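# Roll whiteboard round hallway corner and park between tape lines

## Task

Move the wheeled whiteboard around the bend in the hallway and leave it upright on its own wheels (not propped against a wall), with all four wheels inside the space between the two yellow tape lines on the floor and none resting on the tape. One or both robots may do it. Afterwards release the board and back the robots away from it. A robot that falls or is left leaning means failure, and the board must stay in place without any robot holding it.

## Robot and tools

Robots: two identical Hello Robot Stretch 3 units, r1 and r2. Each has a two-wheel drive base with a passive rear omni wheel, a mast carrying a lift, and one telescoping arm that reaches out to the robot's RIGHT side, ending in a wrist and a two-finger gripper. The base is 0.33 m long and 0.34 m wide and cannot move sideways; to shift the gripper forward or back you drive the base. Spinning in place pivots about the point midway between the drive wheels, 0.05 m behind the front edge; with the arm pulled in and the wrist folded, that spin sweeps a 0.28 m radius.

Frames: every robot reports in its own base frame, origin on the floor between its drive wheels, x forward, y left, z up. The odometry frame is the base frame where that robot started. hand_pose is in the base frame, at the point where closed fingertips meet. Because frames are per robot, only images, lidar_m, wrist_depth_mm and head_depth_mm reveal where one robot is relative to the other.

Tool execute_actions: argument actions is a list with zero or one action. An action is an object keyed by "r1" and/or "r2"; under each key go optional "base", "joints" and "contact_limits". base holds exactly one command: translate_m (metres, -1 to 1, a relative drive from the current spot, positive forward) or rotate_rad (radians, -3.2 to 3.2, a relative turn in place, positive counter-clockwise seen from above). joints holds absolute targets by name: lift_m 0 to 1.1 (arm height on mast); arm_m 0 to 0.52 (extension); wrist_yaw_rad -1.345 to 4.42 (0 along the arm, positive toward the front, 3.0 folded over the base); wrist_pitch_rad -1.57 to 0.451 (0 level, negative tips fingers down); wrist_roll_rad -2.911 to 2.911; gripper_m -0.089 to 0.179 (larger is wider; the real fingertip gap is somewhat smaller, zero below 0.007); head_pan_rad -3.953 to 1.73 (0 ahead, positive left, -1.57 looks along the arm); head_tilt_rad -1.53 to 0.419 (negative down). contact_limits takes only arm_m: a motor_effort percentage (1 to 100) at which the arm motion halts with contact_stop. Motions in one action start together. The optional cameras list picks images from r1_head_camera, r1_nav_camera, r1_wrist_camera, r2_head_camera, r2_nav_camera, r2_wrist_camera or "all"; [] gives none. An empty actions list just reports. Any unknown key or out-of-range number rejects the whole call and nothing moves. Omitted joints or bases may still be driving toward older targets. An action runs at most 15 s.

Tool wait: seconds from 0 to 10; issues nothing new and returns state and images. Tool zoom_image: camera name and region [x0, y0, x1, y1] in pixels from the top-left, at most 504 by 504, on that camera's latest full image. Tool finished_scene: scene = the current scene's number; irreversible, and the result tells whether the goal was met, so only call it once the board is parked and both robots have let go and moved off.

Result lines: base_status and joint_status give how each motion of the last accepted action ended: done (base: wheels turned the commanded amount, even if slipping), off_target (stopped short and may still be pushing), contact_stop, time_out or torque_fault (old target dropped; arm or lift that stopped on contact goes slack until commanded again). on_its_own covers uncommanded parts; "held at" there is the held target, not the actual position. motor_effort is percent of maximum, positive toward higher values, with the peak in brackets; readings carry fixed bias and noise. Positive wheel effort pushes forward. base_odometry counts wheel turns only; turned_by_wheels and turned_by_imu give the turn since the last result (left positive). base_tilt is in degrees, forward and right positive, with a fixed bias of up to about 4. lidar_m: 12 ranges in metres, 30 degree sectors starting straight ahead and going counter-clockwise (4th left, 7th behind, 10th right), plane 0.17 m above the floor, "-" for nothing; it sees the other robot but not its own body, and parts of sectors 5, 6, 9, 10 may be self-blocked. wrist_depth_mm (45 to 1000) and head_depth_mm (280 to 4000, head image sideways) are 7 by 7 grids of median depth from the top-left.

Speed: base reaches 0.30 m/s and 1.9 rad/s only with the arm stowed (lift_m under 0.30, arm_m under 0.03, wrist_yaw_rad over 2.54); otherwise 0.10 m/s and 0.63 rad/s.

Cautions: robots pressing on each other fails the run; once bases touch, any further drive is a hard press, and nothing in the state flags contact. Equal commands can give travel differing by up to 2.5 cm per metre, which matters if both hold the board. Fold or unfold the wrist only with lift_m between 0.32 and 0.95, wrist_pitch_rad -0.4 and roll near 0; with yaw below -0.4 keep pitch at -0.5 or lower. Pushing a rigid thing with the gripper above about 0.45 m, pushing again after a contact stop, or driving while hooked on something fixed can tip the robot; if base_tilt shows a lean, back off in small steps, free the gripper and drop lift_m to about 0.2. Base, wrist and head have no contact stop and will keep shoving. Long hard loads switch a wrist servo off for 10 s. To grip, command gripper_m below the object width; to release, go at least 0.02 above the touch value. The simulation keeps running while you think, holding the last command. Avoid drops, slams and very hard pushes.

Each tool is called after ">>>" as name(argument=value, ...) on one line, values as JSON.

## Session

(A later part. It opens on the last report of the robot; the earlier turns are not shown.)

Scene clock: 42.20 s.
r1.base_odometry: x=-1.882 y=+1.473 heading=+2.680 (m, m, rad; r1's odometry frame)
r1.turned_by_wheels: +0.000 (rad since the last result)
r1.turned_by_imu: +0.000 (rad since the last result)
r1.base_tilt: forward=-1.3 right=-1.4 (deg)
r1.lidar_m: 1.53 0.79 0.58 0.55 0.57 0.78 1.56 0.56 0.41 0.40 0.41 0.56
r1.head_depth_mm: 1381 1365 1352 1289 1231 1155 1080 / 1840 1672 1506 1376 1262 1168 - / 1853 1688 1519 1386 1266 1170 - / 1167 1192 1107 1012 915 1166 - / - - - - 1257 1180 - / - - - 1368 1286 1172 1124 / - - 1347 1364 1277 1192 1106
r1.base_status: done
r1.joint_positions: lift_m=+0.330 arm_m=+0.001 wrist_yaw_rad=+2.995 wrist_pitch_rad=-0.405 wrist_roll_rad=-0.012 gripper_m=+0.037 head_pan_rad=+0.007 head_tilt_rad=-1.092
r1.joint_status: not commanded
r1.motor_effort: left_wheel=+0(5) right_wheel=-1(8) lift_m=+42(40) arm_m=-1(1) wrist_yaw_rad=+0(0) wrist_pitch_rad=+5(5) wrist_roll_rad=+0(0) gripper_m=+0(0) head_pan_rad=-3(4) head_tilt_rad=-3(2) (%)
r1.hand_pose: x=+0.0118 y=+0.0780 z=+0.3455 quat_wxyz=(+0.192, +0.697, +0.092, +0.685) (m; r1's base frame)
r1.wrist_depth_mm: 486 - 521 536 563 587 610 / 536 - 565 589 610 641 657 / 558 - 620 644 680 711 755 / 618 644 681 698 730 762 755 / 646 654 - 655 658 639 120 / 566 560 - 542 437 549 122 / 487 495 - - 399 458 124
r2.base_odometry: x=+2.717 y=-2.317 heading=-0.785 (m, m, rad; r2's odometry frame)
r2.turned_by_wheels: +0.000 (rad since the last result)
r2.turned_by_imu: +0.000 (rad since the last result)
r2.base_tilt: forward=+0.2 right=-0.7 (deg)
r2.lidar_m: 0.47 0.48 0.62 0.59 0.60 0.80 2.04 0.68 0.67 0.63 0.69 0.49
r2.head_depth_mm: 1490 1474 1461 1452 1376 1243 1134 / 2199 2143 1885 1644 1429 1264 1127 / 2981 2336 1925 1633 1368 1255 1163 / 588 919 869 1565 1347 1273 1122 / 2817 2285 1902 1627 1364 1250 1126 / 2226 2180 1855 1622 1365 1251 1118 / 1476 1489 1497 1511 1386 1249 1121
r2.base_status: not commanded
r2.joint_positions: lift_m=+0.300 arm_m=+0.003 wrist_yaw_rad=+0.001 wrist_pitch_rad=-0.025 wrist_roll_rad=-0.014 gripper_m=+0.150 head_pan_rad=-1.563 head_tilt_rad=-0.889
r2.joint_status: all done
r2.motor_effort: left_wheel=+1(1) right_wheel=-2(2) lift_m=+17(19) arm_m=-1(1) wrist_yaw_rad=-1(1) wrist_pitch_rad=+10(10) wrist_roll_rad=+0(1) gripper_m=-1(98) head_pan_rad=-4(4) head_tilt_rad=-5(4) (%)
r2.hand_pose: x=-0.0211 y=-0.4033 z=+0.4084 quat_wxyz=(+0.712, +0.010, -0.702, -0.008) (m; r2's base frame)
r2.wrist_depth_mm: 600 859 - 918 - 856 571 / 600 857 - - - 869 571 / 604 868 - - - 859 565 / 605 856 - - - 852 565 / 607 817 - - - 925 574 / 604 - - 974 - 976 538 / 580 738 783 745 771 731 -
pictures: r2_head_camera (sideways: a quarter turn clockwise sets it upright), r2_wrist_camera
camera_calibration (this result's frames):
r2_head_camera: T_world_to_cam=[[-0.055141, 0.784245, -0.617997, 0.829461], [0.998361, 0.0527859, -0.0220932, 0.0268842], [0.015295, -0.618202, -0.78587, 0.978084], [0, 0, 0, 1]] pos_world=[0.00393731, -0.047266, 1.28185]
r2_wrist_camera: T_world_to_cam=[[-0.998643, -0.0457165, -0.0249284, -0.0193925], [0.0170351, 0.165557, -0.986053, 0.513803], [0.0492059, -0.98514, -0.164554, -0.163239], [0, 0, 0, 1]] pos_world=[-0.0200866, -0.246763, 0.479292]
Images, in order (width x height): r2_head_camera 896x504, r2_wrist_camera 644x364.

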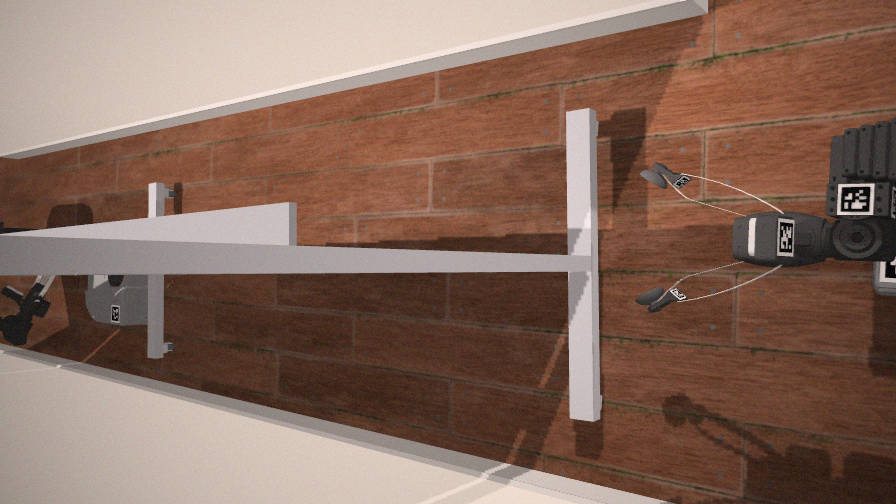

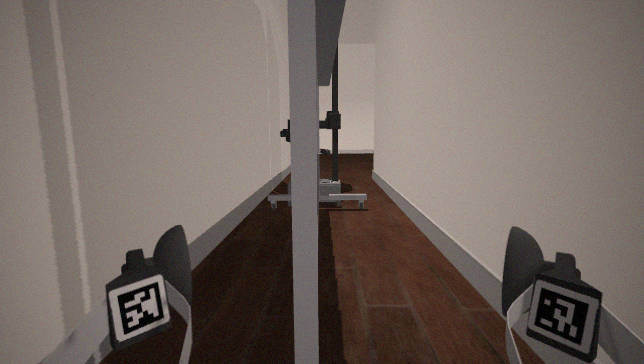

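>>> execute_actions(actions=[{"r2":{"base":{"translate_m":0.035},"joints":{"arm_m":0.3}}}], cameras=[])

>>> execute_actions(actions=[{"r2":{"joints":{"gripper_m":0.005}}}], cameras=[])

>>> execute_actions(actions=[{"r2":{"joints":{"arm_m":0.1}}}], cameras=[])

>>> execute_actions(actions=[{"r2":{"base":{"rotate_rad":-0.5},"joints":{"arm_m":0.003,"wrist_yaw_rad":0.6}}}], cameras=[])

>>> execute_actions(actions=[{"r2":{"base":{"translate_m":-0.5},"joints":{"wrist_yaw_rad":1.1,"head_pan_rad":-0.8}}}], cameras=["r2_head_camera","r2_nav_camera"])

Scene clock: 45.80 s.
r1.base_odometry: x=-1.882 y=+1.473 heading=+2.680 (m, m, rad; r1's odometry frame)
r1.turned_by_wheels: +0.000 (rad since the last result)
r1.turned_by_imu: +0.000 (rad since the last result)
r1.base_tilt: forward=-1.5 right=-1.4 (deg)
r1.lidar_m: 1.53 0.79 0.58 0.55 0.57 0.79 1.56 0.56 0.41 0.40 0.41 0.56
r1.head_depth_mm: 1379 1360 1348 1299 1223 1148 1087 / 1839 1676 1505 1378 1268 1170 - / 1857 1681 1523 1391 1272 1167 - / 1167 1189 1107 1016 914 1165 - / - - - - 1253 1181 - / - - - 1369 1285 1169 1128 / - - 1347 1373 1272 1193 1108
r1.base_status: not commanded
r1.joint_positions: lift_m=+0.330 arm_m=+0.001 wrist_yaw_rad=+2.995 wrist_pitch_rad=-0.405 wrist_roll_rad=-0.012 gripper_m=+0.037 head_pan_rad=+0.007 head_tilt_rad=-1.092
r1.joint_status: not commanded
r1.motor_effort: left_wheel=+0(0) right_wheel=-2(2) lift_m=+41(40) arm_m=+0(0) wrist_yaw_rad=+0(0) wrist_pitch_rad=+5(6) wrist_roll_rad=+0(0) gripper_m=+0(0) head_pan_rad=-2(2) head_tilt_rad=-3(3) (%)
r1.hand_pose: x=+0.0118 y=+0.0780 z=+0.3455 quat_wxyz=(+0.192, +0.697, +0.092, +0.685) (m; r1's base frame)
r1.wrist_depth_mm: 485 - 525 554 568 580 615 / 537 - 565 591 619 636 671 / 575 - 619 646 666 695 742 / 620 640 669 694 722 749 744 / 648 642 - 648 661 653 120 / 558 557 - 531 437 547 122 / 488 500 - - 397 449 124
r2.base_odometry: x=+2.742 y=-2.341 heading=-0.785 (m, m, rad; r2's odometry frame)
r2.turned_by_wheels: +0.000 (rad since the last result)
r2.turned_by_imu: +0.000 (rad since the last result)
r2.base_tilt: forward=+0.1 right=-0.7 (deg)
r2.lidar_m: 0.43 0.44 0.59 0.59 0.60 0.80 2.03 0.69 0.70 0.63 0.64 0.45
r2.head_depth_mm: 1591 1575 1562 1532 1402 1266 1137 / 2349 2207 1899 1645 1374 1258 1133 / 2772 2198 1877 1641 1477 1256 1131 / 1180 1698 1398 1530 1365 1255 1134 / 2837 2289 1917 1626 1368 1252 1120 / 2059 2094 1851 1621 1379 1248 1119 / 1367 1377 1389 1405 1358 1228 1117
r2.base_status: done
r2.joint_positions: lift_m=+0.300 arm_m=+0.300 wrist_yaw_rad=+0.000 wrist_pitch_rad=-0.024 wrist_roll_rad=-0.014 gripper_m=+0.150 head_pan_rad=-1.563 head_tilt_rad=-0.889
r2.joint_status: all done
r2.motor_effort: left_wheel=+1(5) right_wheel=-2(4) lift_m=+17(17) arm_m=+4(2) wrist_yaw_rad=+0(1) wrist_pitch_rad=+9(10) wrist_roll_rad=+1(0) gripper_m=+0(1) head_pan_rad=-4(5) head_tilt_rad=-5(4) (%)
r2.hand_pose: x=-0.0213 y=-0.7002 z=+0.4086 quat_wxyz=(+0.712, +0.009, -0.702, -0.009) (m; r2's base frame)
r2.wrist_depth_mm: 580 828 - 89 - 900 598 / 583 822 - 91 - 902 597 / 576 830 - 93 - 899 602 / 568 835 - 95 - 897 599 / 574 783 - 97 - 975 595 / 574 - - 99 - 951 567 / 556 753 749 101 772 735 -
pictures: none
No camera images: the call's "cameras" was empty. Leave "cameras" out to get every camera's image.

Scene clock: 47.73 s.
r1.base_odometry: x=-1.882 y=+1.473 heading=+2.680 (m, m, rad; r1's odometry frame)
r1.turned_by_wheels: +0.000 (rad since the last result)
r1.turned_by_imu: +0.000 (rad since the last result)
r1.base_tilt: forward=-1.4 right=-1.4 (deg)
r1.lidar_m: 1.53 0.79 0.57 0.55 0.57 0.78 1.56 0.56 0.41 0.40 0.41 0.56
r1.head_depth_mm: 1378 1358 1347 1297 1231 1155 1083 / 1851 1669 1512 1372 1265 1169 - / 1852 1684 1518 1385 1263 1171 - / 1169 1178 1111 1016 915 1162 - / - - - - 1247 1181 - / - - - 1373 1288 1177 1127 / - - 1343 1363 1275 1193 1110
r1.base_status: not commanded
r1.joint_positions: lift_m=+0.330 arm_m=+0.001 wrist_yaw_rad=+2.995 wrist_pitch_rad=-0.405 wrist_roll_rad=-0.012 gripper_m=+0.037 head_pan_rad=+0.007 head_tilt_rad=-1.092
r1.joint_status: not commanded
r1.motor_effort: left_wheel=+0(0) right_wheel=-1(1) lift_m=+41(40) arm_m=+0(0) wrist_yaw_rad=+0(0) wrist_pitch_rad=+5(5) wrist_roll_rad=+1(0) gripper_m=+0(0) head_pan_rad=-2(3) head_tilt_rad=-3(3) (%)
r1.hand_pose: x=+0.0118 y=+0.0780 z=+0.3455 quat_wxyz=(+0.192, +0.697, +0.092, +0.685) (m; r1's base frame)
r1.wrist_depth_mm: 495 - 526 544 560 587 605 / 520 - 565 587 602 640 666 / 572 - 617 640 675 698 754 / 629 630 675 691 720 744 741 / 646 659 - 643 667 631 120 / 559 553 - 530 434 553 122 / 485 502 - - 397 460 125
r2.base_odometry: x=+2.742 y=-2.341 heading=-0.784 (m, m, rad; r2's odometry frame)
r2.turned_by_wheels: +0.001 (rad since the last result)
r2.turned_by_imu: +0.001 (rad since the last result)
r2.base_tilt: forward=+0.1 right=-0.8 (deg)
r2.lidar_m: 0.43 0.45 0.59 0.59 0.60 0.80 2.04 0.69 0.70 0.63 0.64 0.45
r2.head_depth_mm: 1597 1584 1564 1528 1401 1260 1130 / 2367 2218 1902 1640 1373 1262 1128 / 2756 2198 1868 1636 1473 1257 1129 / 1241 1698 1393 1529 1365 1255 1137 / 2864 2276 1907 1627 1365 1251 1122 / 2046 2067 1856 1623 1385 1250 1122 / 1363 1379 1385 1401 1359 1225 1116
r2.base_status: not commanded
r2.joint_positions: lift_m=+0.300 arm_m=+0.300 wrist_yaw_rad=+0.030 wrist_pitch_rad=-0.024 wrist_roll_rad=-0.014 gripper_m=+0.006 head_pan_rad=-1.563 head_tilt_rad=-0.889
r2.joint_status: all done
r2.on_its_own: right_wheel is at rest, and its effort (-28) is outside its rest range (-18 to +18); wrist_yaw_rad is at rest, and its effort (-18) is outside its rest range (-12 to +12)
r2.motor_effort: left_wheel=+10(10) right_wheel=-28(29) lift_m=+17(17) arm_m=+2(3) wrist_yaw_rad=-18(18) wrist_pitch_rad=+10(10) wrist_roll_rad=+1(1) gripper_m=-30(100) head_pan_rad=-4(4) head_tilt_rad=-3(3) (%)
r2.hand_pose: x=-0.0139 y=-0.7002 z=+0.4086 quat_wxyz=(+0.712, +0.019, -0.702, +0.002) (m; r2's base frame)
r2.wrist_depth_mm: 544 773 - 89 - 967 638 / 551 784 - 90 - 984 646 / 548 765 - 93 - 995 637 / 547 753 - 95 - - 629 / 552 768 - 97 - 1000 638 / 549 781 - 99 99 913 637 / 553 710 754 101 705 775 630
pictures: none
No camera images: the call's "cameras" was empty. Leave "cameras" out to get every camera's image.

Scene clock: 50.43 s.
r1.base_odometry: x=-1.882 y=+1.473 heading=+2.680 (m, m, rad; r1's odometry frame)
r1.turned_by_wheels: +0.000 (rad since the last result)
r1.turned_by_imu: +0.000 (rad since the last result)
r1.base_tilt: forward=-1.5 right=-1.4 (deg)
r1.lidar_m: 1.53 0.79 0.57 0.55 0.57 0.78 1.56 0.56 0.41 0.40 0.41 0.56
r1.head_depth_mm: 1383 1361 1348 1290 1226 1152 1081 / 1836 1674 1507 1377 1263 1164 - / 1850 1686 1512 1379 1271 1171 - / 1173 1227 1110 1016 915 1160 - / - - - - 1249 1179 - / - - - 1366 1291 1175 1126 / - - 1348 1366 1270 1189 1107
r1.base_status: not commanded
r1.joint_positions: lift_m=+0.330 arm_m=+0.001 wrist_yaw_rad=+2.995 wrist_pitch_rad=-0.405 wrist_roll_rad=-0.012 gripper_m=+0.037 head_pan_rad=+0.007 head_tilt_rad=-1.092
r1.joint_status: not commanded
r1.motor_effort: left_wheel=+0(0) right_wheel=-1(1) lift_m=+41(40) arm_m=+0(1) wrist_yaw_rad=+0(0) wrist_pitch_rad=+5(5) wrist_roll_rad=+0(0) gripper_m=+0(0) head_pan_rad=-2(2) head_tilt_rad=-3(3) (%)
r1.hand_pose: x=+0.0118 y=+0.0780 z=+0.3455 quat_wxyz=(+0.192, +0.697, +0.092, +0.685) (m; r1's base frame)
r1.wrist_depth_mm: 486 - 528 545 556 587 610 / 530 - 564 591 624 648 679 / 572 - 610 639 676 691 724 / 621 627 669 680 721 745 767 / 646 646 - 654 662 650 120 / 552 561 - 538 432 549 122 / 483 501 - - 399 450 125
r2.base_odometry: x=+2.742 y=-2.341 heading=-0.785 (m, m, rad; r2's odometry frame)
r2.turned_by_wheels: -0.001 (rad since the last result)
r2.turned_by_imu: -0.001 (rad since the last result)
r2.base_tilt: forward=+0.2 right=-0.7 (deg)
r2.lidar_m: 0.43 0.44 0.59 0.59 0.60 0.81 2.03 0.69 0.70 0.63 0.64 0.45
r2.head_depth_mm: 1595 1582 1567 1532 1405 1264 1132 / 2377 2217 1892 1639 1382 1259 1131 / 2765 2205 1878 1636 1373 1279 - / 1194 1696 1398 1524 1358 1261 1126 / 2831 2277 1919 1627 1362 1254 1121 / 2056 2081 1862 1619 1391 1250 1121 / 1366 1380 1391 1409 1354 1223 1117
r2.base_status: not commanded
r2.joint_positions: lift_m=+0.300 arm_m=+0.100 wrist_yaw_rad=+0.046 wrist_pitch_rad=-0.016 wrist_roll_rad=-0.014 gripper_m=+0.008 head_pan_rad=-1.563 head_tilt_rad=-0.889
r2.joint_status: all done
r2.on_its_own: wrist_yaw_rad is held at +0.047, not at your +0.000, by its stall guard, which is not easing now
r2.motor_effort: left_wheel=+1(10) right_wheel=-2(28) lift_m=+18(18) arm_m=-4(18) wrist_yaw_rad=+0(17) wrist_pitch_rad=+6(10) wrist_roll_rad=+0(1) gripper_m=-1(30) head_pan_rad=-4(4) head_tilt_rad=-3(5) (%)
r2.hand_pose: x=-0.0097 y=-0.5008 z=+0.4106 quat_wxyz=(+0.712, +0.022, -0.701, +0.010) (m; r2's base frame)
r2.wrist_depth_mm: 529 741 - - - - 657 / 534 741 - - - - 650 / 527 736 - - - - 646 / 535 748 - - - - 667 / 534 743 - - - - 655 / 531 743 - - - 922 656 / 528 718 796 749 741 787 634
pictures: none
No camera images: the call's "cameras" was empty. Leave "cameras" out to get every camera's image.

Scene clock: 52.37 s.
r1.base_odometry: x=-1.882 y=+1.473 heading=+2.680 (m, m, rad; r1's odometry frame)
r1.turned_by_wheels: +0.000 (rad since the last result)
r1.turned_by_imu: +0.000 (rad since the last result)
r1.base_tilt: forward=-1.4 right=-1.3 (deg)
r1.lidar_m: 1.53 0.79 0.57 0.55 0.58 0.79 1.56 0.56 0.41 0.40 0.41 0.56
r1.head_depth_mm: 1378 1371 1344 1297 1232 1154 1081 / 1834 1671 1501 1374 1259 1169 - / 1866 1687 1529 1389 1265 1175 - / 1174 1231 1107 1015 915 1163 - / - - - - 1247 1180 - / - - - 1366 1288 1169 1127 / - - 1349 1367 1272 1191 1110
r1.base_status: not commanded
r1.joint_positions: lift_m=+0.330 arm_m=+0.001 wrist_yaw_rad=+2.995 wrist_pitch_rad=-0.405 wrist_roll_rad=-0.012 gripper_m=+0.037 head_pan_rad=+0.007 head_tilt_rad=-1.092
r1.joint_status: not commanded
r1.motor_effort: left_wheel=+0(0) right_wheel=-1(2) lift_m=+41(40) arm_m=+0(0) wrist_yaw_rad=+0(0) wrist_pitch_rad=+5(5) wrist_roll_rad=+0(0) gripper_m=+0(0) head_pan_rad=-2(2) head_tilt_rad=-3(3) (%)
r1.hand_pose: x=+0.0118 y=+0.0780 z=+0.3455 quat_wxyz=(+0.192, +0.697, +0.092, +0.685) (m; r1's base frame)
r1.wrist_depth_mm: 490 - 524 535 574 589 614 / 522 - 569 593 612 644 669 / 567 - 612 642 681 711 739 / 616 644 662 687 723 751 746 / 652 660 - 655 652 638 120 / 558 547 - 543 442 553 122 / 482 500 - - 394 453 124
r2.base_odometry: x=+2.742 y=-2.341 heading=-1.285 (m, m, rad; r2's odometry frame)
r2.turned_by_wheels: -0.500 (rad since the last result)
r2.turned_by_imu: -0.495 (rad since the last result)
r2.base_tilt: forward=+0.2 right=-0.7 (deg)
r2.lidar_m: 0.45 0.43 0.45 0.61 0.59 0.61 0.83 1.89 0.69 0.72 0.63 0.62
r2.head_depth_mm: 623 689 814 1093 1396 1258 1131 / 705 779 876 1033 1340 1263 1136 / 813 917 1047 1226 1367 1256 1164 / 959 1108 1305 1534 1416 1257 1150 / 1175 1396 1739 1629 1364 1255 1127 / 1503 1901 1906 1625 1408 1243 1121 / 2105 2237 1849 1549 1384 1228 1120
r2.base_status: done
r2.joint_positions: lift_m=+0.300 arm_m=+0.003 wrist_yaw_rad=+0.599 wrist_pitch_rad=-0.016 wrist_roll_rad=-0.014 gripper_m=+0.008 head_pan_rad=-1.563 head_tilt_rad=-0.889
r2.joint_status: all done
r2.motor_effort: left_wheel=+2(4) right_wheel=-3(7) lift_m=+16(17) arm_m=-4(4) wrist_yaw_rad=+1(1) wrist_pitch_rad=+6(7) wrist_roll_rad=+0(0) gripper_m=-1(0) head_pan_rad=-4(4) head_tilt_rad=-4(4) (%)
r2.hand_pose: x=+0.1228 y=-0.3596 z=+0.4106 quat_wxyz=(+0.682, +0.213, -0.669, +0.204) (m; r2's base frame)
r2.wrist_depth_mm: 564 756 - 811 - - 635 / 566 785 - - - - 630 / 567 770 - - - - 625 / 569 780 - - - - 629 / 569 777 - - - - 630 / 566 791 - - - 933 621 / 572 714 796 715 747 775 623
pictures: none
No camera images: the call's "cameras" was empty. Leave "cameras" out to get every camera's image.

Scene clock: 58.60 s.
r1.base_odometry: x=-1.882 y=+1.473 heading=+2.680 (m, m, rad; r1's odometry frame)
r1.turned_by_wheels: +0.000 (rad since the last result)
r1.turned_by_imu: +0.001 (rad since the last result)
r1.base_tilt: forward=-1.4 right=-1.4 (deg)
r1.lidar_m: 1.53 0.79 0.57 0.55 0.58 0.78 1.56 0.56 0.41 0.40 0.41 0.56
r1.head_depth_mm: 1374 1365 1350 1291 1234 1151 1083 / 1844 1680 1512 1373 1263 1166 - / 1846 1682 1517 1380 1267 1176 - / 1167 1226 1106 1012 912 1163 - / - - - - 1253 1185 - / - - - 1368 1286 1172 1128 / - - 1353 1368 1276 1191 1106
r1.base_status: not commanded
r1.joint_positions: lift_m=+0.330 arm_m=+0.001 wrist_yaw_rad=+2.995 wrist_pitch_rad=-0.405 wrist_roll_rad=-0.012 gripper_m=+0.037 head_pan_rad=+0.007 head_tilt_rad=-1.092
r1.joint_status: not commanded
r1.motor_effort: left_wheel=+0(0) right_wheel=-1(2) lift_m=+41(40) arm_m=+0(0) wrist_yaw_rad=+0(0) wrist_pitch_rad=+5(5) wrist_roll_rad=+0(0) gripper_m=+1(0) head_pan_rad=-2(2) head_tilt_rad=-2(3) (%)
r1.hand_pose: x=+0.0118 y=+0.0780 z=+0.3455 quat_wxyz=(+0.192, +0.697, +0.092, +0.685) (m; r1's base frame)
r1.wrist_depth_mm: 490 - 523 543 560 591 614 / 529 - 568 586 624 642 670 / 579 - 623 645 666 701 738 / 624 639 664 703 726 760 749 / 643 654 - 649 662 654 120 / 559 559 - 542 433 549 122 / 488 496 - - 397 459 125
r2.base_odometry: x=+2.601 y=-1.862 heading=-1.284 (m, m, rad; r2's odometry frame)
r2.turned_by_wheels: +0.000 (rad since the last result)
r2.turned_by_imu: +0.004 (rad since the last result)
r2.base_tilt: forward=+0.1 right=-0.7 (deg)
r2.lidar_m: 0.89 0.86 0.48 0.35 0.34 0.35 0.47 1.26 1.02 0.74 0.72 0.96
r2.head_depth_mm: 2490 1229 866 975 1227 1263 1130 / 2999 2349 1897 1536 1345 1259 1129 / 2460 2323 1921 1636 1426 1258 1160 / 1354 2265 1925 1637 1414 1261 1123 / 1018 2129 1465 1550 1409 1256 1122 / 1619 1869 1886 1556 1415 1245 1123 / 1466 1573 1709 1615 1410 1240 1120
r2.base_status: done
r2.joint_positions: lift_m=+0.300 arm_m=+0.003 wrist_yaw_rad=+1.098 wrist_pitch_rad=-0.016 wrist_roll_rad=-0.014 gripper_m=+0.008 head_pan_rad=-0.807 head_tilt_rad=-0.889
r2.joint_status: all done
r2.motor_effort: left_wheel=+1(3) right_wheel=-2(8) lift_m=+18(18) arm_m=-4(4) wrist_yaw_rad=+1(1) wrist_pitch_rad=+7(7) wrist_roll_rad=+0(0) gripper_m=-2(1) head_pan_rad=+5(56) head_tilt_rad=-5(4) (%)
r2.hand_pose: x=+0.2064 y=-0.2647 z=+0.4106 quat_wxyz=(+0.611, +0.371, -0.595, +0.367) (m; r2's base frame)
r2.wrist_depth_mm: 705 836 - - - - - / 710 830 - - - - 868 / 713 863 - - - - 731 / 714 864 - - - - 623 / 739 889 - - - - 550 / 741 870 - - - - 492 / 725 784 797 790 747 783 443
pictures: r2_head_camera (sideways: a quarter turn clockwise sets it upright), r2_nav_camera (sideways: a quarter turn counterclockwise sets it upright)
camera_calibration (this result's frames):
r2_head_camera: T_world_to_cam=[[-0.578539, 0.532738, -0.617643, 0.832193], [0.689874, 0.723593, -0.0220727, 0.0287393], [0.435163, -0.438865, -0.786149, 0.975885], [0, 0, 0, 1]] pos_world=[0.0369604, -0.0358544, 1.28182]
r2_nav_camera: T_world_to_cam=[[0.539097, -0.514038, 0.667188, -0.834765], [-0.679669, -0.733349, -0.0158294, 0.0762858], [0.497418, -0.444933, -0.744721, 0.917567], [0, 0, 0, 1]] pos_world=[0.0454545, 0.0350992, 1.24148]
Images, in order (width x height): r2_head_camera 896x504, r2_nav_camera 672x504.

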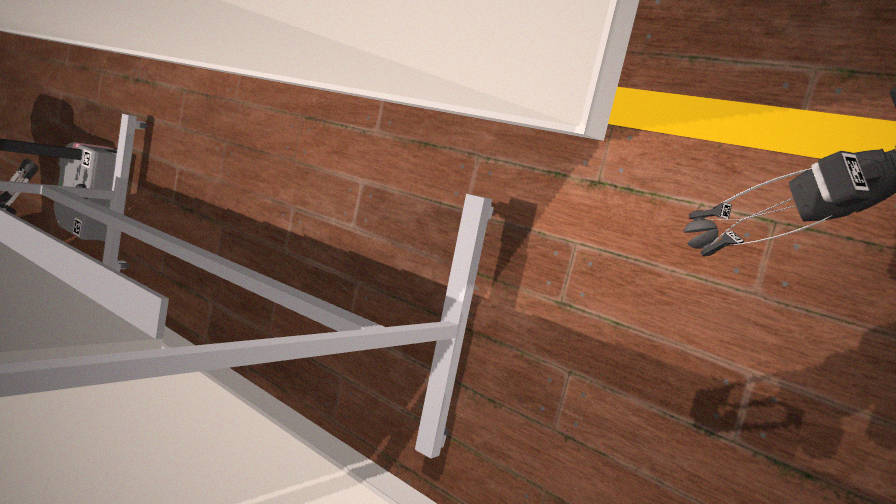

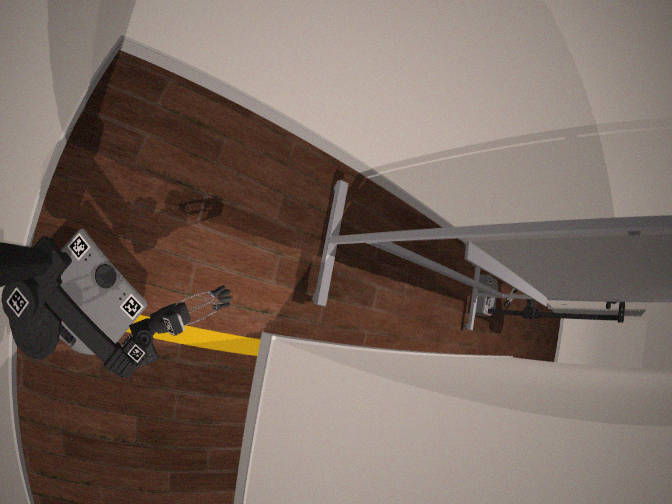

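>>> execute_actions(actions=[{"r2":{"base":{"rotate_rad":0.52},"joints":{"wrist_yaw_rad":1.57,"gripper_m":0.15,"head_pan_rad":-0.3,"head_tilt_rad":-1.1}}}], cameras=[])

>>> execute_actions(actions=[{"r1":{"base":{"translate_m":0.68}},"r2":{"base":{"translate_m":-0.08}}}], cameras=["r2_head_camera","r2_wrist_camera","r1_head_camera"])

Scene clock: 62.37 s.
r1.base_odometry: x=-1.882 y=+1.473 heading=+2.680 (m, m, rad; r1's odometry frame)
r1.turned_by_wheels: +0.000 (rad since the last result)
r1.turned_by_imu: +0.000 (rad since the last result)
r1.base_tilt: forward=-1.5 right=-1.4 (deg)
r1.lidar_m: 1.53 0.79 0.58 0.55 0.57 0.78 1.56 0.56 0.41 0.40 0.41 0.56
r1.head_depth_mm: 1374 1366 1348 1290 1229 1151 1082 / 1859 1686 1511 1372 1265 1170 - / 1852 1678 1518 1380 1268 1170 - / 1166 1230 1107 1009 911 1160 - / - - - - 1249 1179 - / - - - 1365 1290 1175 1125 / - - 1351 1374 1272 1194 1107
r1.base_status: not commanded
r1.joint_positions: lift_m=+0.330 arm_m=+0.001 wrist_yaw_rad=+2.995 wrist_pitch_rad=-0.405 wrist_roll_rad=-0.012 gripper_m=+0.037 head_pan_rad=+0.007 head_tilt_rad=-1.092
r1.joint_status: not commanded
r1.motor_effort: left_wheel=+1(0) right_wheel=-1(1) lift_m=+42(40) arm_m=+0(0) wrist_yaw_rad=+0(0) wrist_pitch_rad=+5(5) wrist_roll_rad=+0(0) gripper_m=+1(1) head_pan_rad=-2(3) head_tilt_rad=-3(3) (%)
r1.hand_pose: x=+0.0118 y=+0.0780 z=+0.3455 quat_wxyz=(+0.192, +0.697, +0.092, +0.685) (m; r1's base frame)
r1.wrist_depth_mm: 490 - 517 546 567 582 615 / 528 - 576 590 609 639 671 / 560 - 613 641 662 698 751 / 620 633 661 690 726 757 741 / 640 656 - 664 656 643 120 / 569 561 - 539 436 555 122 / 486 495 - - 399 460 124
r2.base_odometry: x=+2.601 y=-1.862 heading=-0.765 (m, m, rad; r2's odometry frame)
r2.turned_by_wheels: +0.520 (rad since the last result)
r2.turned_by_imu: +0.515 (rad since the last result)
r2.base_tilt: forward=+0.2 right=-0.7 (deg)
r2.lidar_m: 0.86 0.48 0.35 0.34 0.35 0.47 1.25 1.02 0.74 0.72 0.96 0.90
r2.head_depth_mm: 984 1225 1517 1429 1309 1199 1111 / 952 1175 1495 1431 1301 1198 - / 919 1122 1444 1434 1302 1207 - / 889 1079 1369 1426 1301 1190 - / 863 1042 1305 1422 1303 1194 1126 / 835 1003 1243 1420 1290 1196 1114 / 810 965 1193 1398 1296 1179 1079
r2.base_status: done
r2.joint_positions: lift_m=+0.300 arm_m=+0.003 wrist_yaw_rad=+1.569 wrist_pitch_rad=-0.016 wrist_roll_rad=-0.014 gripper_m=+0.150 head_pan_rad=-0.307 head_tilt_rad=-1.086
r2.joint_status: all done
r2.motor_effort: left_wheel=-1(4) right_wheel=+2(7) lift_m=+18(18) arm_m=-5(4) wrist_yaw_rad=+1(2) wrist_pitch_rad=+6(6) wrist_roll_rad=+1(1) gripper_m=-1(99) head_pan_rad=+5(44) head_tilt_rad=-4(20) (%)
r2.hand_pose: x=+0.2345 y=-0.1488 z=+0.4106 quat_wxyz=(+0.508, +0.500, -0.492, +0.499) (m; r2's base frame)
r2.wrist_depth_mm: 576 748 740 737 737 719 710 / 577 771 771 749 755 726 732 / 566 775 787 777 765 731 745 / 568 792 793 774 773 761 761 / 569 762 799 816 791 784 786 / 568 - 817 810 793 785 790 / 547 750 792 787 786 745 -
pictures: none
No camera images: the call's "cameras" was empty. Leave "cameras" out to get every camera's image.

Scene clock: 70.10 s.
r1.base_odometry: x=-2.491 y=+1.776 heading=+2.680 (m, m, rad; r1's odometry frame)
r1.turned_by_wheels: +0.000 (rad since the last result)
r1.turned_by_imu: -0.014 (rad since the last result)
r1.base_tilt: forward=-1.5 right=-1.4 (deg)
r1.lidar_m: 1.44 0.80 0.58 0.55 0.57 0.77 1.64 0.57 0.41 0.39 0.41 0.55
r1.head_depth_mm: 1338 1339 1323 1278 1221 1153 1086 / 1823 1660 1504 1371 1264 1176 - / 1825 1659 1512 1373 1265 1183 - / 1366 1223 1102 993 912 973 - / - - - - - 1119 - / - - - - - 1158 1128 / - - - - - 1176 1120
r1.base_status: done
r1.joint_positions: lift_m=+0.330 arm_m=+0.001 wrist_yaw_rad=+2.995 wrist_pitch_rad=-0.406 wrist_roll_rad=-0.012 gripper_m=+0.037 head_pan_rad=+0.017 head_tilt_rad=-1.102
r1.joint_status: not commanded
r1.motor_effort: left_wheel=+9(18) right_wheel=+6(9) lift_m=+39(42) arm_m=+1(0) wrist_yaw_rad=+0(0) wrist_pitch_rad=+6(6) wrist_roll_rad=+0(0) gripper_m=+0(0) head_pan_rad=-6(7) head_tilt_rad=+1(3) (%)
r1.hand_pose: x=+0.0118 y=+0.0779 z=+0.3454 quat_wxyz=(+0.193, +0.697, +0.093, +0.685) (m; r1's base frame)
r1.wrist_depth_mm: 486 - 524 547 571 583 61 / 535 - 573 587 611 612 63 / 565 - 619 652 690 88 65 / 614 640 678 705 714 91 71 / 638 661 - 645 661 93 80 / 560 551 - 499 518 95 94 / 484 502 - - 389 104 119
r2.base_odometry: x=+2.543 y=-1.806 heading=-0.765 (m, m, rad; r2's odometry frame)
r2.turned_by_wheels: +0.000 (rad since the last result)
r2.turned_by_imu: +0.001 (rad since the last result)
r2.base_tilt: forward=+0.2 right=-0.7 (deg)
r2.lidar_m: 0.94 0.48 0.35 0.33 0.35 0.47 1.26 1.03 0.74 0.72 1.35 0.58
r2.head_depth_mm: 567 722 1564 1415 1313 1197 1106 / 1015 743 1509 1395 1289 1195 - / 1012 1226 1495 1366 1287 1212 - / 977 1180 1470 1431 1299 1196 - / 946 1138 1429 1419 1299 1194 1128 / 917 1096 1368 1419 1300 1193 1114 / 892 1062 1306 1419 1293 1176 1074
r2.base_status: done
r2.joint_positions: lift_m=+0.300 arm_m=+0.003 wrist_yaw_rad=+1.569 wrist_pitch_rad=-0.016 wrist_roll_rad=-0.014 gripper_m=+0.150 head_pan_rad=-0.307 head_tilt_rad=-1.087
r2.joint_status: not commanded
r2.motor_effort: left_wheel=-1(5) right_wheel=+1(4) lift_m=+18(18) arm_m=-4(4) wrist_yaw_rad=+1(0) wrist_pitch_rad=+7(6) wrist_roll_rad=+1(1) gripper_m=+0(1) head_pan_rad=+4(5) head_tilt_rad=-4(4) (%)
r2.hand_pose: x=+0.2345 y=-0.1488 z=+0.4106 quat_wxyz=(+0.508, +0.500, -0.492, +0.499) (m; r2's base frame)
r2.wrist_depth_mm: 581 823 831 833 805 791 784 / 565 821 843 835 818 804 796 / 575 796 847 841 842 816 821 / 573 814 895 861 845 838 837 / 567 757 907 882 860 422 415 / 569 - 878 899 873 432 860 / 545 742 804 784 731 708 -
pictures: r1_head_camera (sideways: a quarter turn clockwise sets it upright), r2_head_camera (sideways: a quarter turn clockwise sets it upright), r2_wrist_camera
camera_calibration (this result's frames):
r1_head_camera: T_world_to_cam=[[-0.907529, -0.00854204, -0.419903, 0.573727], [-0.0290204, 0.998679, 0.0424052, -0.0466537], [0.418986, 0.0506697, -0.906578, 1.13944], [0, 0, 0, 1]] pos_world=[0.0419103, -0.00624226, 1.27588]
r2_head_camera: T_world_to_cam=[[-0.864036, 0.222096, -0.451791, 0.617877], [0.255181, 0.966809, -0.0127504, 0.0192498], [0.433964, -0.126305, -0.892032, 1.11353], [0, 0, 0, 1]] pos_world=[0.0457253, -0.015195, 1.2727]
r2_wrist_camera: T_world_to_cam=[[0.0425185, -0.998794, -0.0245468, -0.138619], [-0.156891, 0.0175895, -0.987459, 0.488822], [0.9867, 0.0458365, -0.155954, 0.00536663], [0, 0, 0, 1]] pos_world=[0.0772903, -0.147296, 0.480126]
Images, in order (width x height): r1_head_camera 896x504, r2_head_camera 896x504, r2_wrist_camera 644x364.

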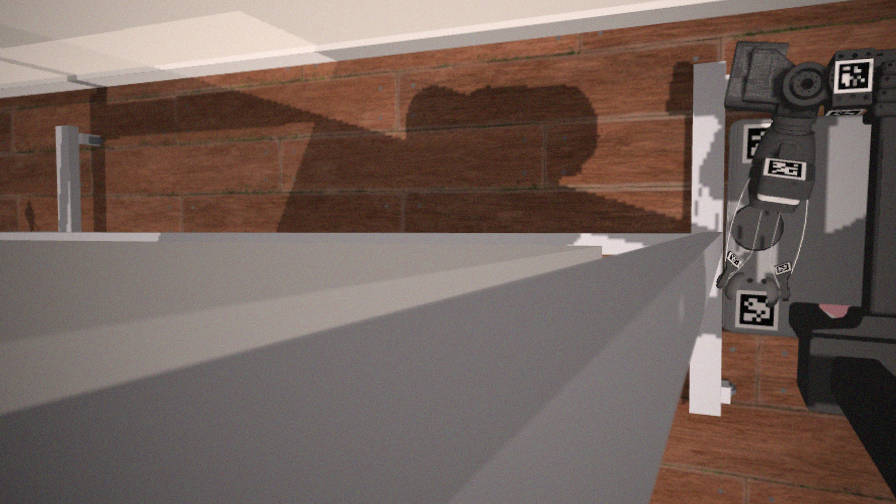

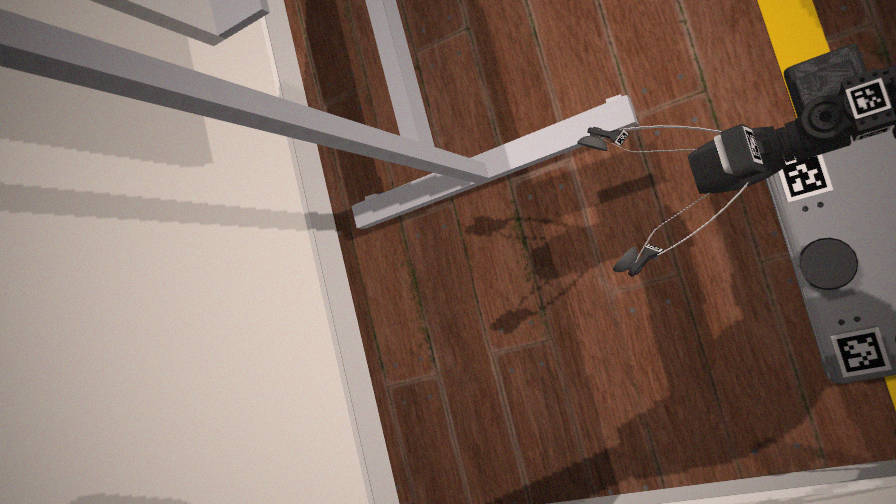

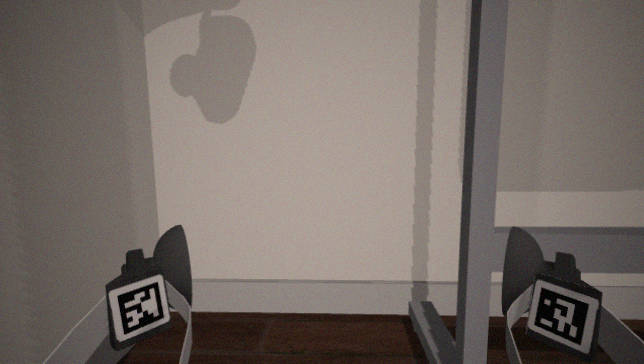

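>>> execute_actions(actions=[{"r1":{"base":{"translate_m":-0.04}},"r2":{"joints":{"arm_m":0.16}}}], cameras=[])

>>> execute_actions(actions=[{"r2":{"base":{"translate_m":0.33}}}], cameras=[])

>>> execute_actions(actions=[{"r2":{"joints":{"gripper_m":-0.03}}}], cameras=["r2_wrist_camera"])

>>> execute_actions(actions=[{"r2":{"base":{"translate_m":-0.3},"joints":{"head_pan_rad":-0.7,"head_tilt_rad":-0.95}}}], cameras=["r2_head_camera","r1_nav_camera"])

Scene clock: 72.80 s.
r1.base_odometry: x=-2.455 y=+1.758 heading=+2.680 (m, m, rad; r1's odometry frame)
r1.turned_by_wheels: +0.000 (rad since the last result)
r1.turned_by_imu: +0.000 (rad since the last result)
r1.base_tilt: forward=-1.4 right=-1.4 (deg)
r1.lidar_m: 1.44 0.80 0.58 0.56 0.57 0.78 1.64 0.57 0.41 0.39 0.41 0.55
r1.head_depth_mm: 1304 1301 1307 1276 1228 1161 1083 / 1805 1638 1501 1371 1262 1165 - / 1832 1675 1510 1375 1264 1172 - / 939 845 773 986 914 1132 - / - - - - 1237 1180 - / - - - - 1277 1173 1123 / - - - 1347 1269 1189 1110
r1.base_status: done
r1.joint_positions: lift_m=+0.330 arm_m=+0.001 wrist_yaw_rad=+2.995 wrist_pitch_rad=-0.406 wrist_roll_rad=-0.012 gripper_m=+0.037 head_pan_rad=+0.007 head_tilt_rad=-1.100
r1.joint_status: not commanded
r1.motor_effort: left_wheel=+1(5) right_wheel=-1(9) lift_m=+39(39) arm_m=+0(0) wrist_yaw_rad=+0(0) wrist_pitch_rad=+5(6) wrist_roll_rad=+0(0) gripper_m=+0(0) head_pan_rad=-3(6) head_tilt_rad=+0(0) (%)
r1.hand_pose: x=+0.0118 y=+0.0779 z=+0.3454 quat_wxyz=(+0.193, +0.697, +0.093, +0.685) (m; r1's base frame)
r1.wrist_depth_mm: 488 - 520 545 560 598 621 / 520 - 566 594 613 649 684 / 565 - 606 644 679 706 726 / 613 634 673 702 731 739 107 / 645 650 - 647 657 635 109 / 557 557 - 534 432 548 111 / 492 494 - - 400 151 118
r2.base_odometry: x=+2.543 y=-1.806 heading=-0.765 (m, m, rad; r2's odometry frame)
r2.turned_by_wheels: +0.000 (rad since the last result)
r2.turned_by_imu: +0.000 (rad since the last result)
r2.base_tilt: forward=+0.2 right=-0.7 (deg)
r2.lidar_m: 0.94 0.48 0.35 0.33 0.35 0.47 1.26 1.03 0.75 0.72 1.35 0.58
r2.head_depth_mm: 568 722 1558 1414 1306 1231 1109 / 1015 744 1509 1392 1288 1198 1119 / 1008 1229 1494 1365 1290 1196 - / 977 1183 1468 1422 1302 1198 - / 945 1141 1435 1428 1296 1190 1131 / 916 1098 1367 1421 1295 1188 1116 / 891 1060 1312 1419 1297 1178 1076
r2.base_status: not commanded
r2.joint_positions: lift_m=+0.300 arm_m=+0.160 wrist_yaw_rad=+1.569 wrist_pitch_rad=-0.016 wrist_roll_rad=-0.014 gripper_m=+0.150 head_pan_rad=-0.307 head_tilt_rad=-1.087
r2.joint_status: all done
r2.motor_effort: left_wheel=-1(1) right_wheel=+1(2) lift_m=+17(18) arm_m=+4(2) wrist_yaw_rad=+1(1) wrist_pitch_rad=+7(6) wrist_roll_rad=+1(1) gripper_m=+0(0) head_pan_rad=+4(5) head_tilt_rad=-5(4) (%)
r2.hand_pose: x=+0.2345 y=-0.3051 z=+0.4106 quat_wxyz=(+0.508, +0.500, -0.492, +0.499) (m; r2's base frame)
r2.wrist_depth_mm: 740 822 812 806 807 796 790 / 734 853 835 822 821 825 817 / 740 865 854 827 853 812 816 / 747 873 870 856 861 837 836 / 728 892 909 883 430 428 421 / 743 - 889 901 881 867 870 / 688 759 791 745 778 736 -
pictures: none
No camera images: the call's "cameras" was empty. Leave "cameras" out to get every camera's image.

Scene clock: 77.33 s.
r1.base_odometry: x=-2.455 y=+1.758 heading=+2.680 (m, m, rad; r1's odometry frame)
r1.turned_by_wheels: +0.000 (rad since the last result)
r1.turned_by_imu: +0.001 (rad since the last result)
r1.base_tilt: forward=-1.4 right=-1.4 (deg)
r1.lidar_m: 1.44 0.80 0.58 0.55 0.57 0.78 1.64 0.57 0.41 0.39 0.41 0.55
r1.head_depth_mm: 1311 1307 1297 1268 1225 1165 1084 / 1801 1637 1503 1372 1261 1162 - / 1829 1676 1514 1372 1266 1170 - / 934 848 774 986 911 1128 - / - - - - 1236 1180 - / - - - - 1284 1170 1128 / - - - 1348 1273 1196 1110
r1.base_status: not commanded
r1.joint_positions: lift_m=+0.330 arm_m=+0.001 wrist_yaw_rad=+2.995 wrist_pitch_rad=-0.406 wrist_roll_rad=-0.012 gripper_m=+0.037 head_pan_rad=+0.007 head_tilt_rad=-1.100
r1.joint_status: not commanded
r1.motor_effort: left_wheel=+0(0) right_wheel=-1(1) lift_m=+40(39) arm_m=+1(0) wrist_yaw_rad=+0(0) wrist_pitch_rad=+5(5) wrist_roll_rad=+0(0) gripper_m=+0(0) head_pan_rad=-3(3) head_tilt_rad=+0(0) (%)
r1.hand_pose: x=+0.0118 y=+0.0779 z=+0.3454 quat_wxyz=(+0.193, +0.697, +0.093, +0.685) (m; r1's base frame)
r1.wrist_depth_mm: 488 - 528 548 566 600 623 / 520 - 569 588 620 654 673 / 565 - 622 645 688 719 711 / 618 640 674 698 710 753 106 / 629 653 - 647 669 655 109 / 557 555 - 540 436 547 110 / 492 506 - - 401 151 118
r2.base_odometry: x=+2.781 y=-2.035 heading=-0.765 (m, m, rad; r2's odometry frame)
r2.turned_by_wheels: +0.000 (rad since the last result)
r2.turned_by_imu: -0.002 (rad since the last result)
r2.base_tilt: forward=+0.2 right=-0.7 (deg)
r2.lidar_m: 0.61 0.49 0.35 0.34 0.35 0.47 1.26 1.02 0.78 1.23 0.34 0.64
r2.head_depth_mm: 688 854 1127 1417 949 1222 1086 / 664 820 1063 1393 1287 1157 1112 / 642 785 1007 1348 1288 1193 - / 621 753 957 1310 1300 1193 - / 601 724 910 1226 1298 1193 1129 / 583 696 870 1151 1296 1197 1115 / 565 672 830 1087 1295 1184 1078
r2.base_status: done
r2.joint_positions: lift_m=+0.300 arm_m=+0.160 wrist_yaw_rad=+1.569 wrist_pitch_rad=-0.016 wrist_roll_rad=-0.014 gripper_m=+0.150 head_pan_rad=-0.307 head_tilt_rad=-1.087
r2.joint_status: not commanded
r2.motor_effort: left_wheel=+0(3) right_wheel=+1(8) lift_m=+18(17) arm_m=+3(4) wrist_yaw_rad=+1(1) wrist_pitch_rad=+7(7) wrist_roll_rad=+0(0) gripper_m=-1(1) head_pan_rad=+4(5) head_tilt_rad=-5(5) (%)
r2.hand_pose: x=+0.2345 y=-0.3051 z=+0.4106 quat_wxyz=(+0.508, +0.500, -0.492, +0.499) (m; r2's base frame)
r2.wrist_depth_mm: 525 521 511 509 87 502 489 / 533 529 529 520 89 509 507 / 546 545 540 528 91 518 512 / 558 560 552 545 93 533 524 / 575 565 563 554 95 540 541 / 588 - 576 563 97 551 539 / 595 590 594 565 99 566 -
pictures: none
No camera images: the call's "cameras" was empty. Leave "cameras" out to get every camera's image.

Scene clock: 79.87 s.
r1.base_odometry: x=-2.455 y=+1.758 heading=+2.680 (m, m, rad; r1's odometry frame)
r1.turned_by_wheels: +0.000 (rad since the last result)
r1.turned_by_imu: +0.000 (rad since the last result)
r1.base_tilt: forward=-1.3 right=-1.4 (deg)
r1.lidar_m: 1.45 0.80 0.58 0.55 0.57 0.77 1.65 0.57 0.41 0.39 0.41 0.55
r1.head_depth_mm: 1303 1299 1305 1270 1228 1161 1087 / 1797 1640 1499 1374 1260 1166 - / 1839 1672 1513 1376 1266 1172 - / 932 846 771 986 913 1132 - / - - - - 1234 1179 - / - - - - 1284 1175 1125 / - - - 1340 1276 1191 1107
r1.base_status: not commanded
r1.joint_positions: lift_m=+0.330 arm_m=+0.001 wrist_yaw_rad=+2.995 wrist_pitch_rad=-0.406 wrist_roll_rad=-0.012 gripper_m=+0.037 head_pan_rad=+0.007 head_tilt_rad=-1.100
r1.joint_status: not commanded
r1.motor_effort: left_wheel=+0(0) right_wheel=-2(1) lift_m=+39(38) arm_m=-1(0) wrist_yaw_rad=+0(0) wrist_pitch_rad=+6(6) wrist_roll_rad=+0(0) gripper_m=+0(0) head_pan_rad=-2(3) head_tilt_rad=+0(0) (%)
r1.hand_pose: x=+0.0118 y=+0.0779 z=+0.3454 quat_wxyz=(+0.193, +0.697, +0.093, +0.685) (m; r1's base frame)
r1.wrist_depth_mm: 479 - 531 545 573 592 623 / 514 - 561 592 623 649 677 / 563 - 612 650 687 730 711 / 607 641 667 697 731 758 106 / 647 647 - 648 660 652 108 / 564 553 - 539 433 553 111 / 490 500 - - 400 151 118
r2.base_odometry: x=+2.781 y=-2.035 heading=-0.765 (m, m, rad; r2's odometry frame)
r2.turned_by_wheels: +0.000 (rad since the last result)
r2.turned_by_imu: +0.000 (rad since the last result)
r2.base_tilt: forward=+0.2 right=-0.7 (deg)
r2.lidar_m: 0.61 0.49 0.35 0.34 0.35 0.47 1.26 1.03 0.79 1.23 0.34 0.64
r2.head_depth_mm: 688 855 1126 1417 935 1183 1085 / 664 819 1062 1389 1270 1159 1108 / 641 784 1006 1351 1286 1195 - / 621 752 956 1310 1296 1195 - / 601 725 912 1228 1303 1191 1125 / 583 698 869 1153 1303 1193 1112 / 566 672 828 1086 1286 1186 1078
r2.base_status: not commanded
r2.joint_positions: lift_m=+0.300 arm_m=+0.160 wrist_yaw_rad=+1.499 wrist_pitch_rad=-0.016 wrist_roll_rad=-0.014 gripper_m=-0.028 head_pan_rad=-0.307 head_tilt_rad=-1.087
r2.joint_status: all done
r2.on_its_own: wrist_yaw_rad is held at +1.501, not at your +1.570, by its stall guard, which is not easing now
r2.motor_effort: left_wheel=-2(4) right_wheel=+10(11) lift_m=+18(18) arm_m=-5(5) wrist_yaw_rad=+1(32) wrist_pitch_rad=+6(7) wrist_roll_rad=+1(0) gripper_m=-49(100) head_pan_rad=+5(5) head_tilt_rad=-5(6) (%)
r2.hand_pose: x=+0.2338 y=-0.3237 z=+0.4106 quat_wxyz=(+0.525, +0.482, -0.510, +0.481) (m; r2's base frame)
r2.wrist_depth_mm: 500 508 508 89 515 511 534 / 512 512 516 91 518 529 530 / 515 523 526 93 531 534 541 / 531 532 538 95 549 557 552 / 540 544 545 97 98 563 563 / 549 556 553 99 99 569 575 / 554 569 578 101 342 590 594
pictures: r2_wrist_camera
camera_calibration (this result's frames):
r2_wrist_camera: T_world_to_cam=[[-0.0272089, -0.999329, -0.0245323, -0.29716], [-0.155285, 0.0284689, -0.987459, 0.494941], [0.987495, -0.0230582, -0.155955, -0.00845167], [0, 0, 0, 1]] pos_world=[0.0771173, -0.311246, 0.480126]
Images, in order (width x height): r2_wrist_camera 644x364.

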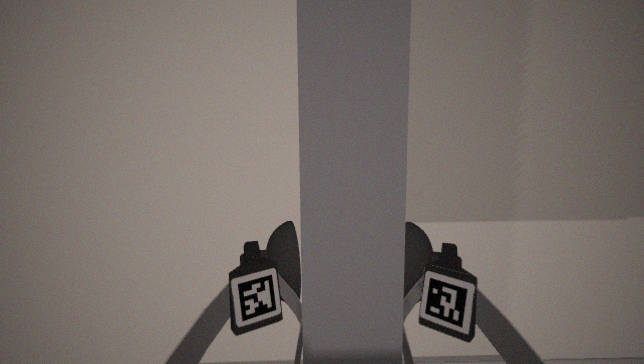

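Scene clock: 83.90 s.
r1.base_odometry: x=-2.455 y=+1.758 heading=+2.680 (m, m, rad; r1's odometry frame)
r1.turned_by_wheels: +0.000 (rad since the last result)
r1.turned_by_imu: +0.001 (rad since the last result)
r1.base_tilt: forward=-1.4 right=-1.3 (deg)
r1.lidar_m: 1.45 0.80 0.58 0.56 0.57 0.78 1.64 0.57 0.41 0.39 0.41 0.55
r1.head_depth_mm: 1307 1299 1302 1268 1228 1159 1079 / 1805 1642 1504 1377 1263 1170 - / 1883 1669 1504 1382 1261 1167 - / 1854 1683 1520 1387 610 1167 - / 1844 - - - 1259 1167 - / - - 1503 1375 1282 1170 1128 / - 1390 1436 1362 1275 1185 1117
r1.base_status: not commanded
r1.joint_positions: lift_m=+0.330 arm_m=+0.001 wrist_yaw_rad=+2.995 wrist_pitch_rad=-0.406 wrist_roll_rad=-0.012 gripper_m=+0.037 head_pan_rad=+0.007 head_tilt_rad=-1.100
r1.joint_status: not commanded
r1.motor_effort: left_wheel=+0(1) right_wheel=-1(1) lift_m=+40(39) arm_m=+1(1) wrist_yaw_rad=+0(0) wrist_pitch_rad=+6(6) wrist_roll_rad=+0(0) gripper_m=+0(0) head_pan_rad=-3(3) head_tilt_rad=+0(0) (%)
r1.hand_pose: x=+0.0118 y=+0.0779 z=+0.3454 quat_wxyz=(+0.193, +0.697, +0.093, +0.685) (m; r1's base frame)
r1.wrist_depth_mm: 497 - 523 549 571 592 612 / 523 - 558 599 622 650 679 / 570 - 631 643 670 719 754 / 618 633 664 689 715 758 777 / 643 658 - 657 672 645 630 / 567 565 - 538 424 545 516 / 484 504 - - 406 474 157
r2.base_odometry: x=+2.565 y=-1.827 heading=-0.764 (m, m, rad; r2's odometry frame)
r2.turned_by_wheels: +0.001 (rad since the last result)
r2.turned_by_imu: +0.004 (rad since the last result)
r2.base_tilt: forward=+0.2 right=-0.7 (deg)
r2.lidar_m: 0.91 0.48 0.35 0.33 0.35 0.47 1.26 1.02 0.74 0.72 0.34 0.95
r2.head_depth_mm: 1416 353 385 628 1362 1250 1080 / 1294 1578 1755 544 1001 1269 1091 / 1177 1406 1683 1555 1379 1159 1133 / 1079 1278 1560 1559 1382 1210 1118 / 1003 1163 1395 1527 1369 1226 1112 / 930 1072 1258 1470 1372 1230 1109 / 869 988 1153 1368 1363 1221 1107
r2.base_status: done
r2.joint_positions: lift_m=+0.300 arm_m=+0.160 wrist_yaw_rad=+1.512 wrist_pitch_rad=-0.014 wrist_roll_rad=-0.014 gripper_m=-0.004 head_pan_rad=-0.693 head_tilt_rad=-0.952
r2.joint_status: all done
r2.on_its_own: wrist_yaw_rad is held at +1.501, not at your +1.570, by its stall guard, which is not easing now; gripper_m is held at -0.006, not at your -0.030, by its stall guard, which is still easing; right_wheel is at rest, and its effort (-23) is outside its rest range (-18 to +18)
r2.motor_effort: left_wheel=+5(6) right_wheel=-23(35) lift_m=+17(17) arm_m=-4(4) wrist_yaw_rad=-7(11) wrist_pitch_rad=+6(7) wrist_roll_rad=+1(1) gripper_m=-32(48) head_pan_rad=-5(39) head_tilt_rad=-1(12) (%)
r2.hand_pose: x=+0.2341 y=-0.3203 z=+0.4112 quat_wxyz=(+0.522, +0.485, -0.507, +0.485) (m; r2's base frame)
r2.wrist_depth_mm: 777 779 791 92 776 802 788 / 796 788 820 94 792 791 815 / 790 814 808 96 812 821 820 / 787 825 819 97 829 847 844 / 795 847 850 99 850 850 862 / 787 861 842 102 104 872 865 / 736 810 765 105 716 786 793
pictures: r1_nav_camera (sideways: a quarter turn counterclockwise sets it upright), r2_head_camera (sideways: a quarter turn clockwise sets it upright)
camera_calibration (this result's frames):
r1_nav_camera: T_world_to_cam=[[0.90225, -0.00806837, 0.431138, -0.527202], [-0.00730272, -0.999967, -0.00343098, 0.0535121], [0.431151, -0.0000528791, -0.90228, 1.12019], [0, 0, 0, 1]] pos_world=[-0.00691474, 0.0493159, 1.23821]
r2_head_camera: T_world_to_cam=[[-0.663735, 0.487001, -0.567702, 0.767647], [0.602092, 0.798196, -0.0192123, 0.0255492], [0.443781, -0.35456, -0.82301, 1.02376], [0, 0, 0, 1]] pos_world=[0.039808, -0.031255, 1.27885]
Images, in order (width x height): r1_nav_camera 672x504, r2_head_camera 896x504.

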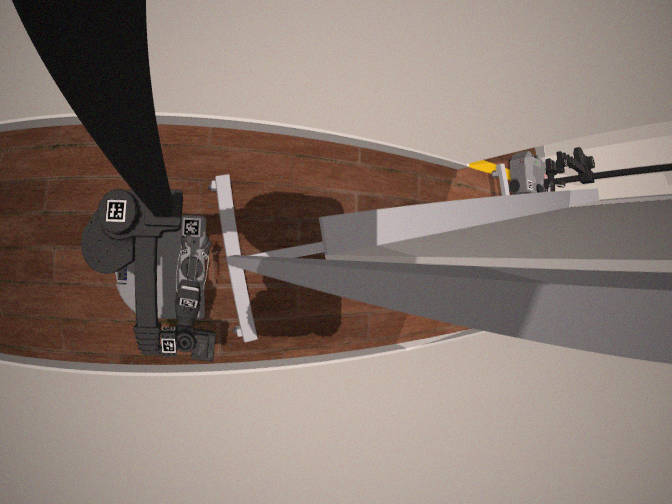

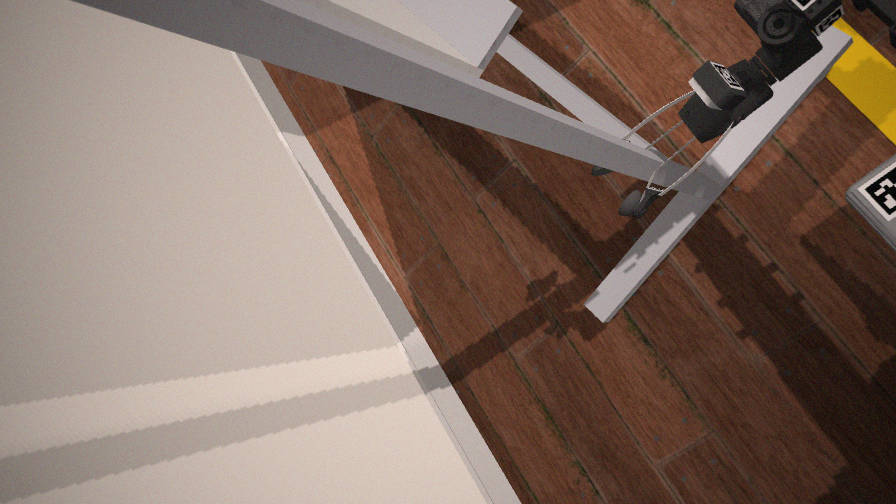

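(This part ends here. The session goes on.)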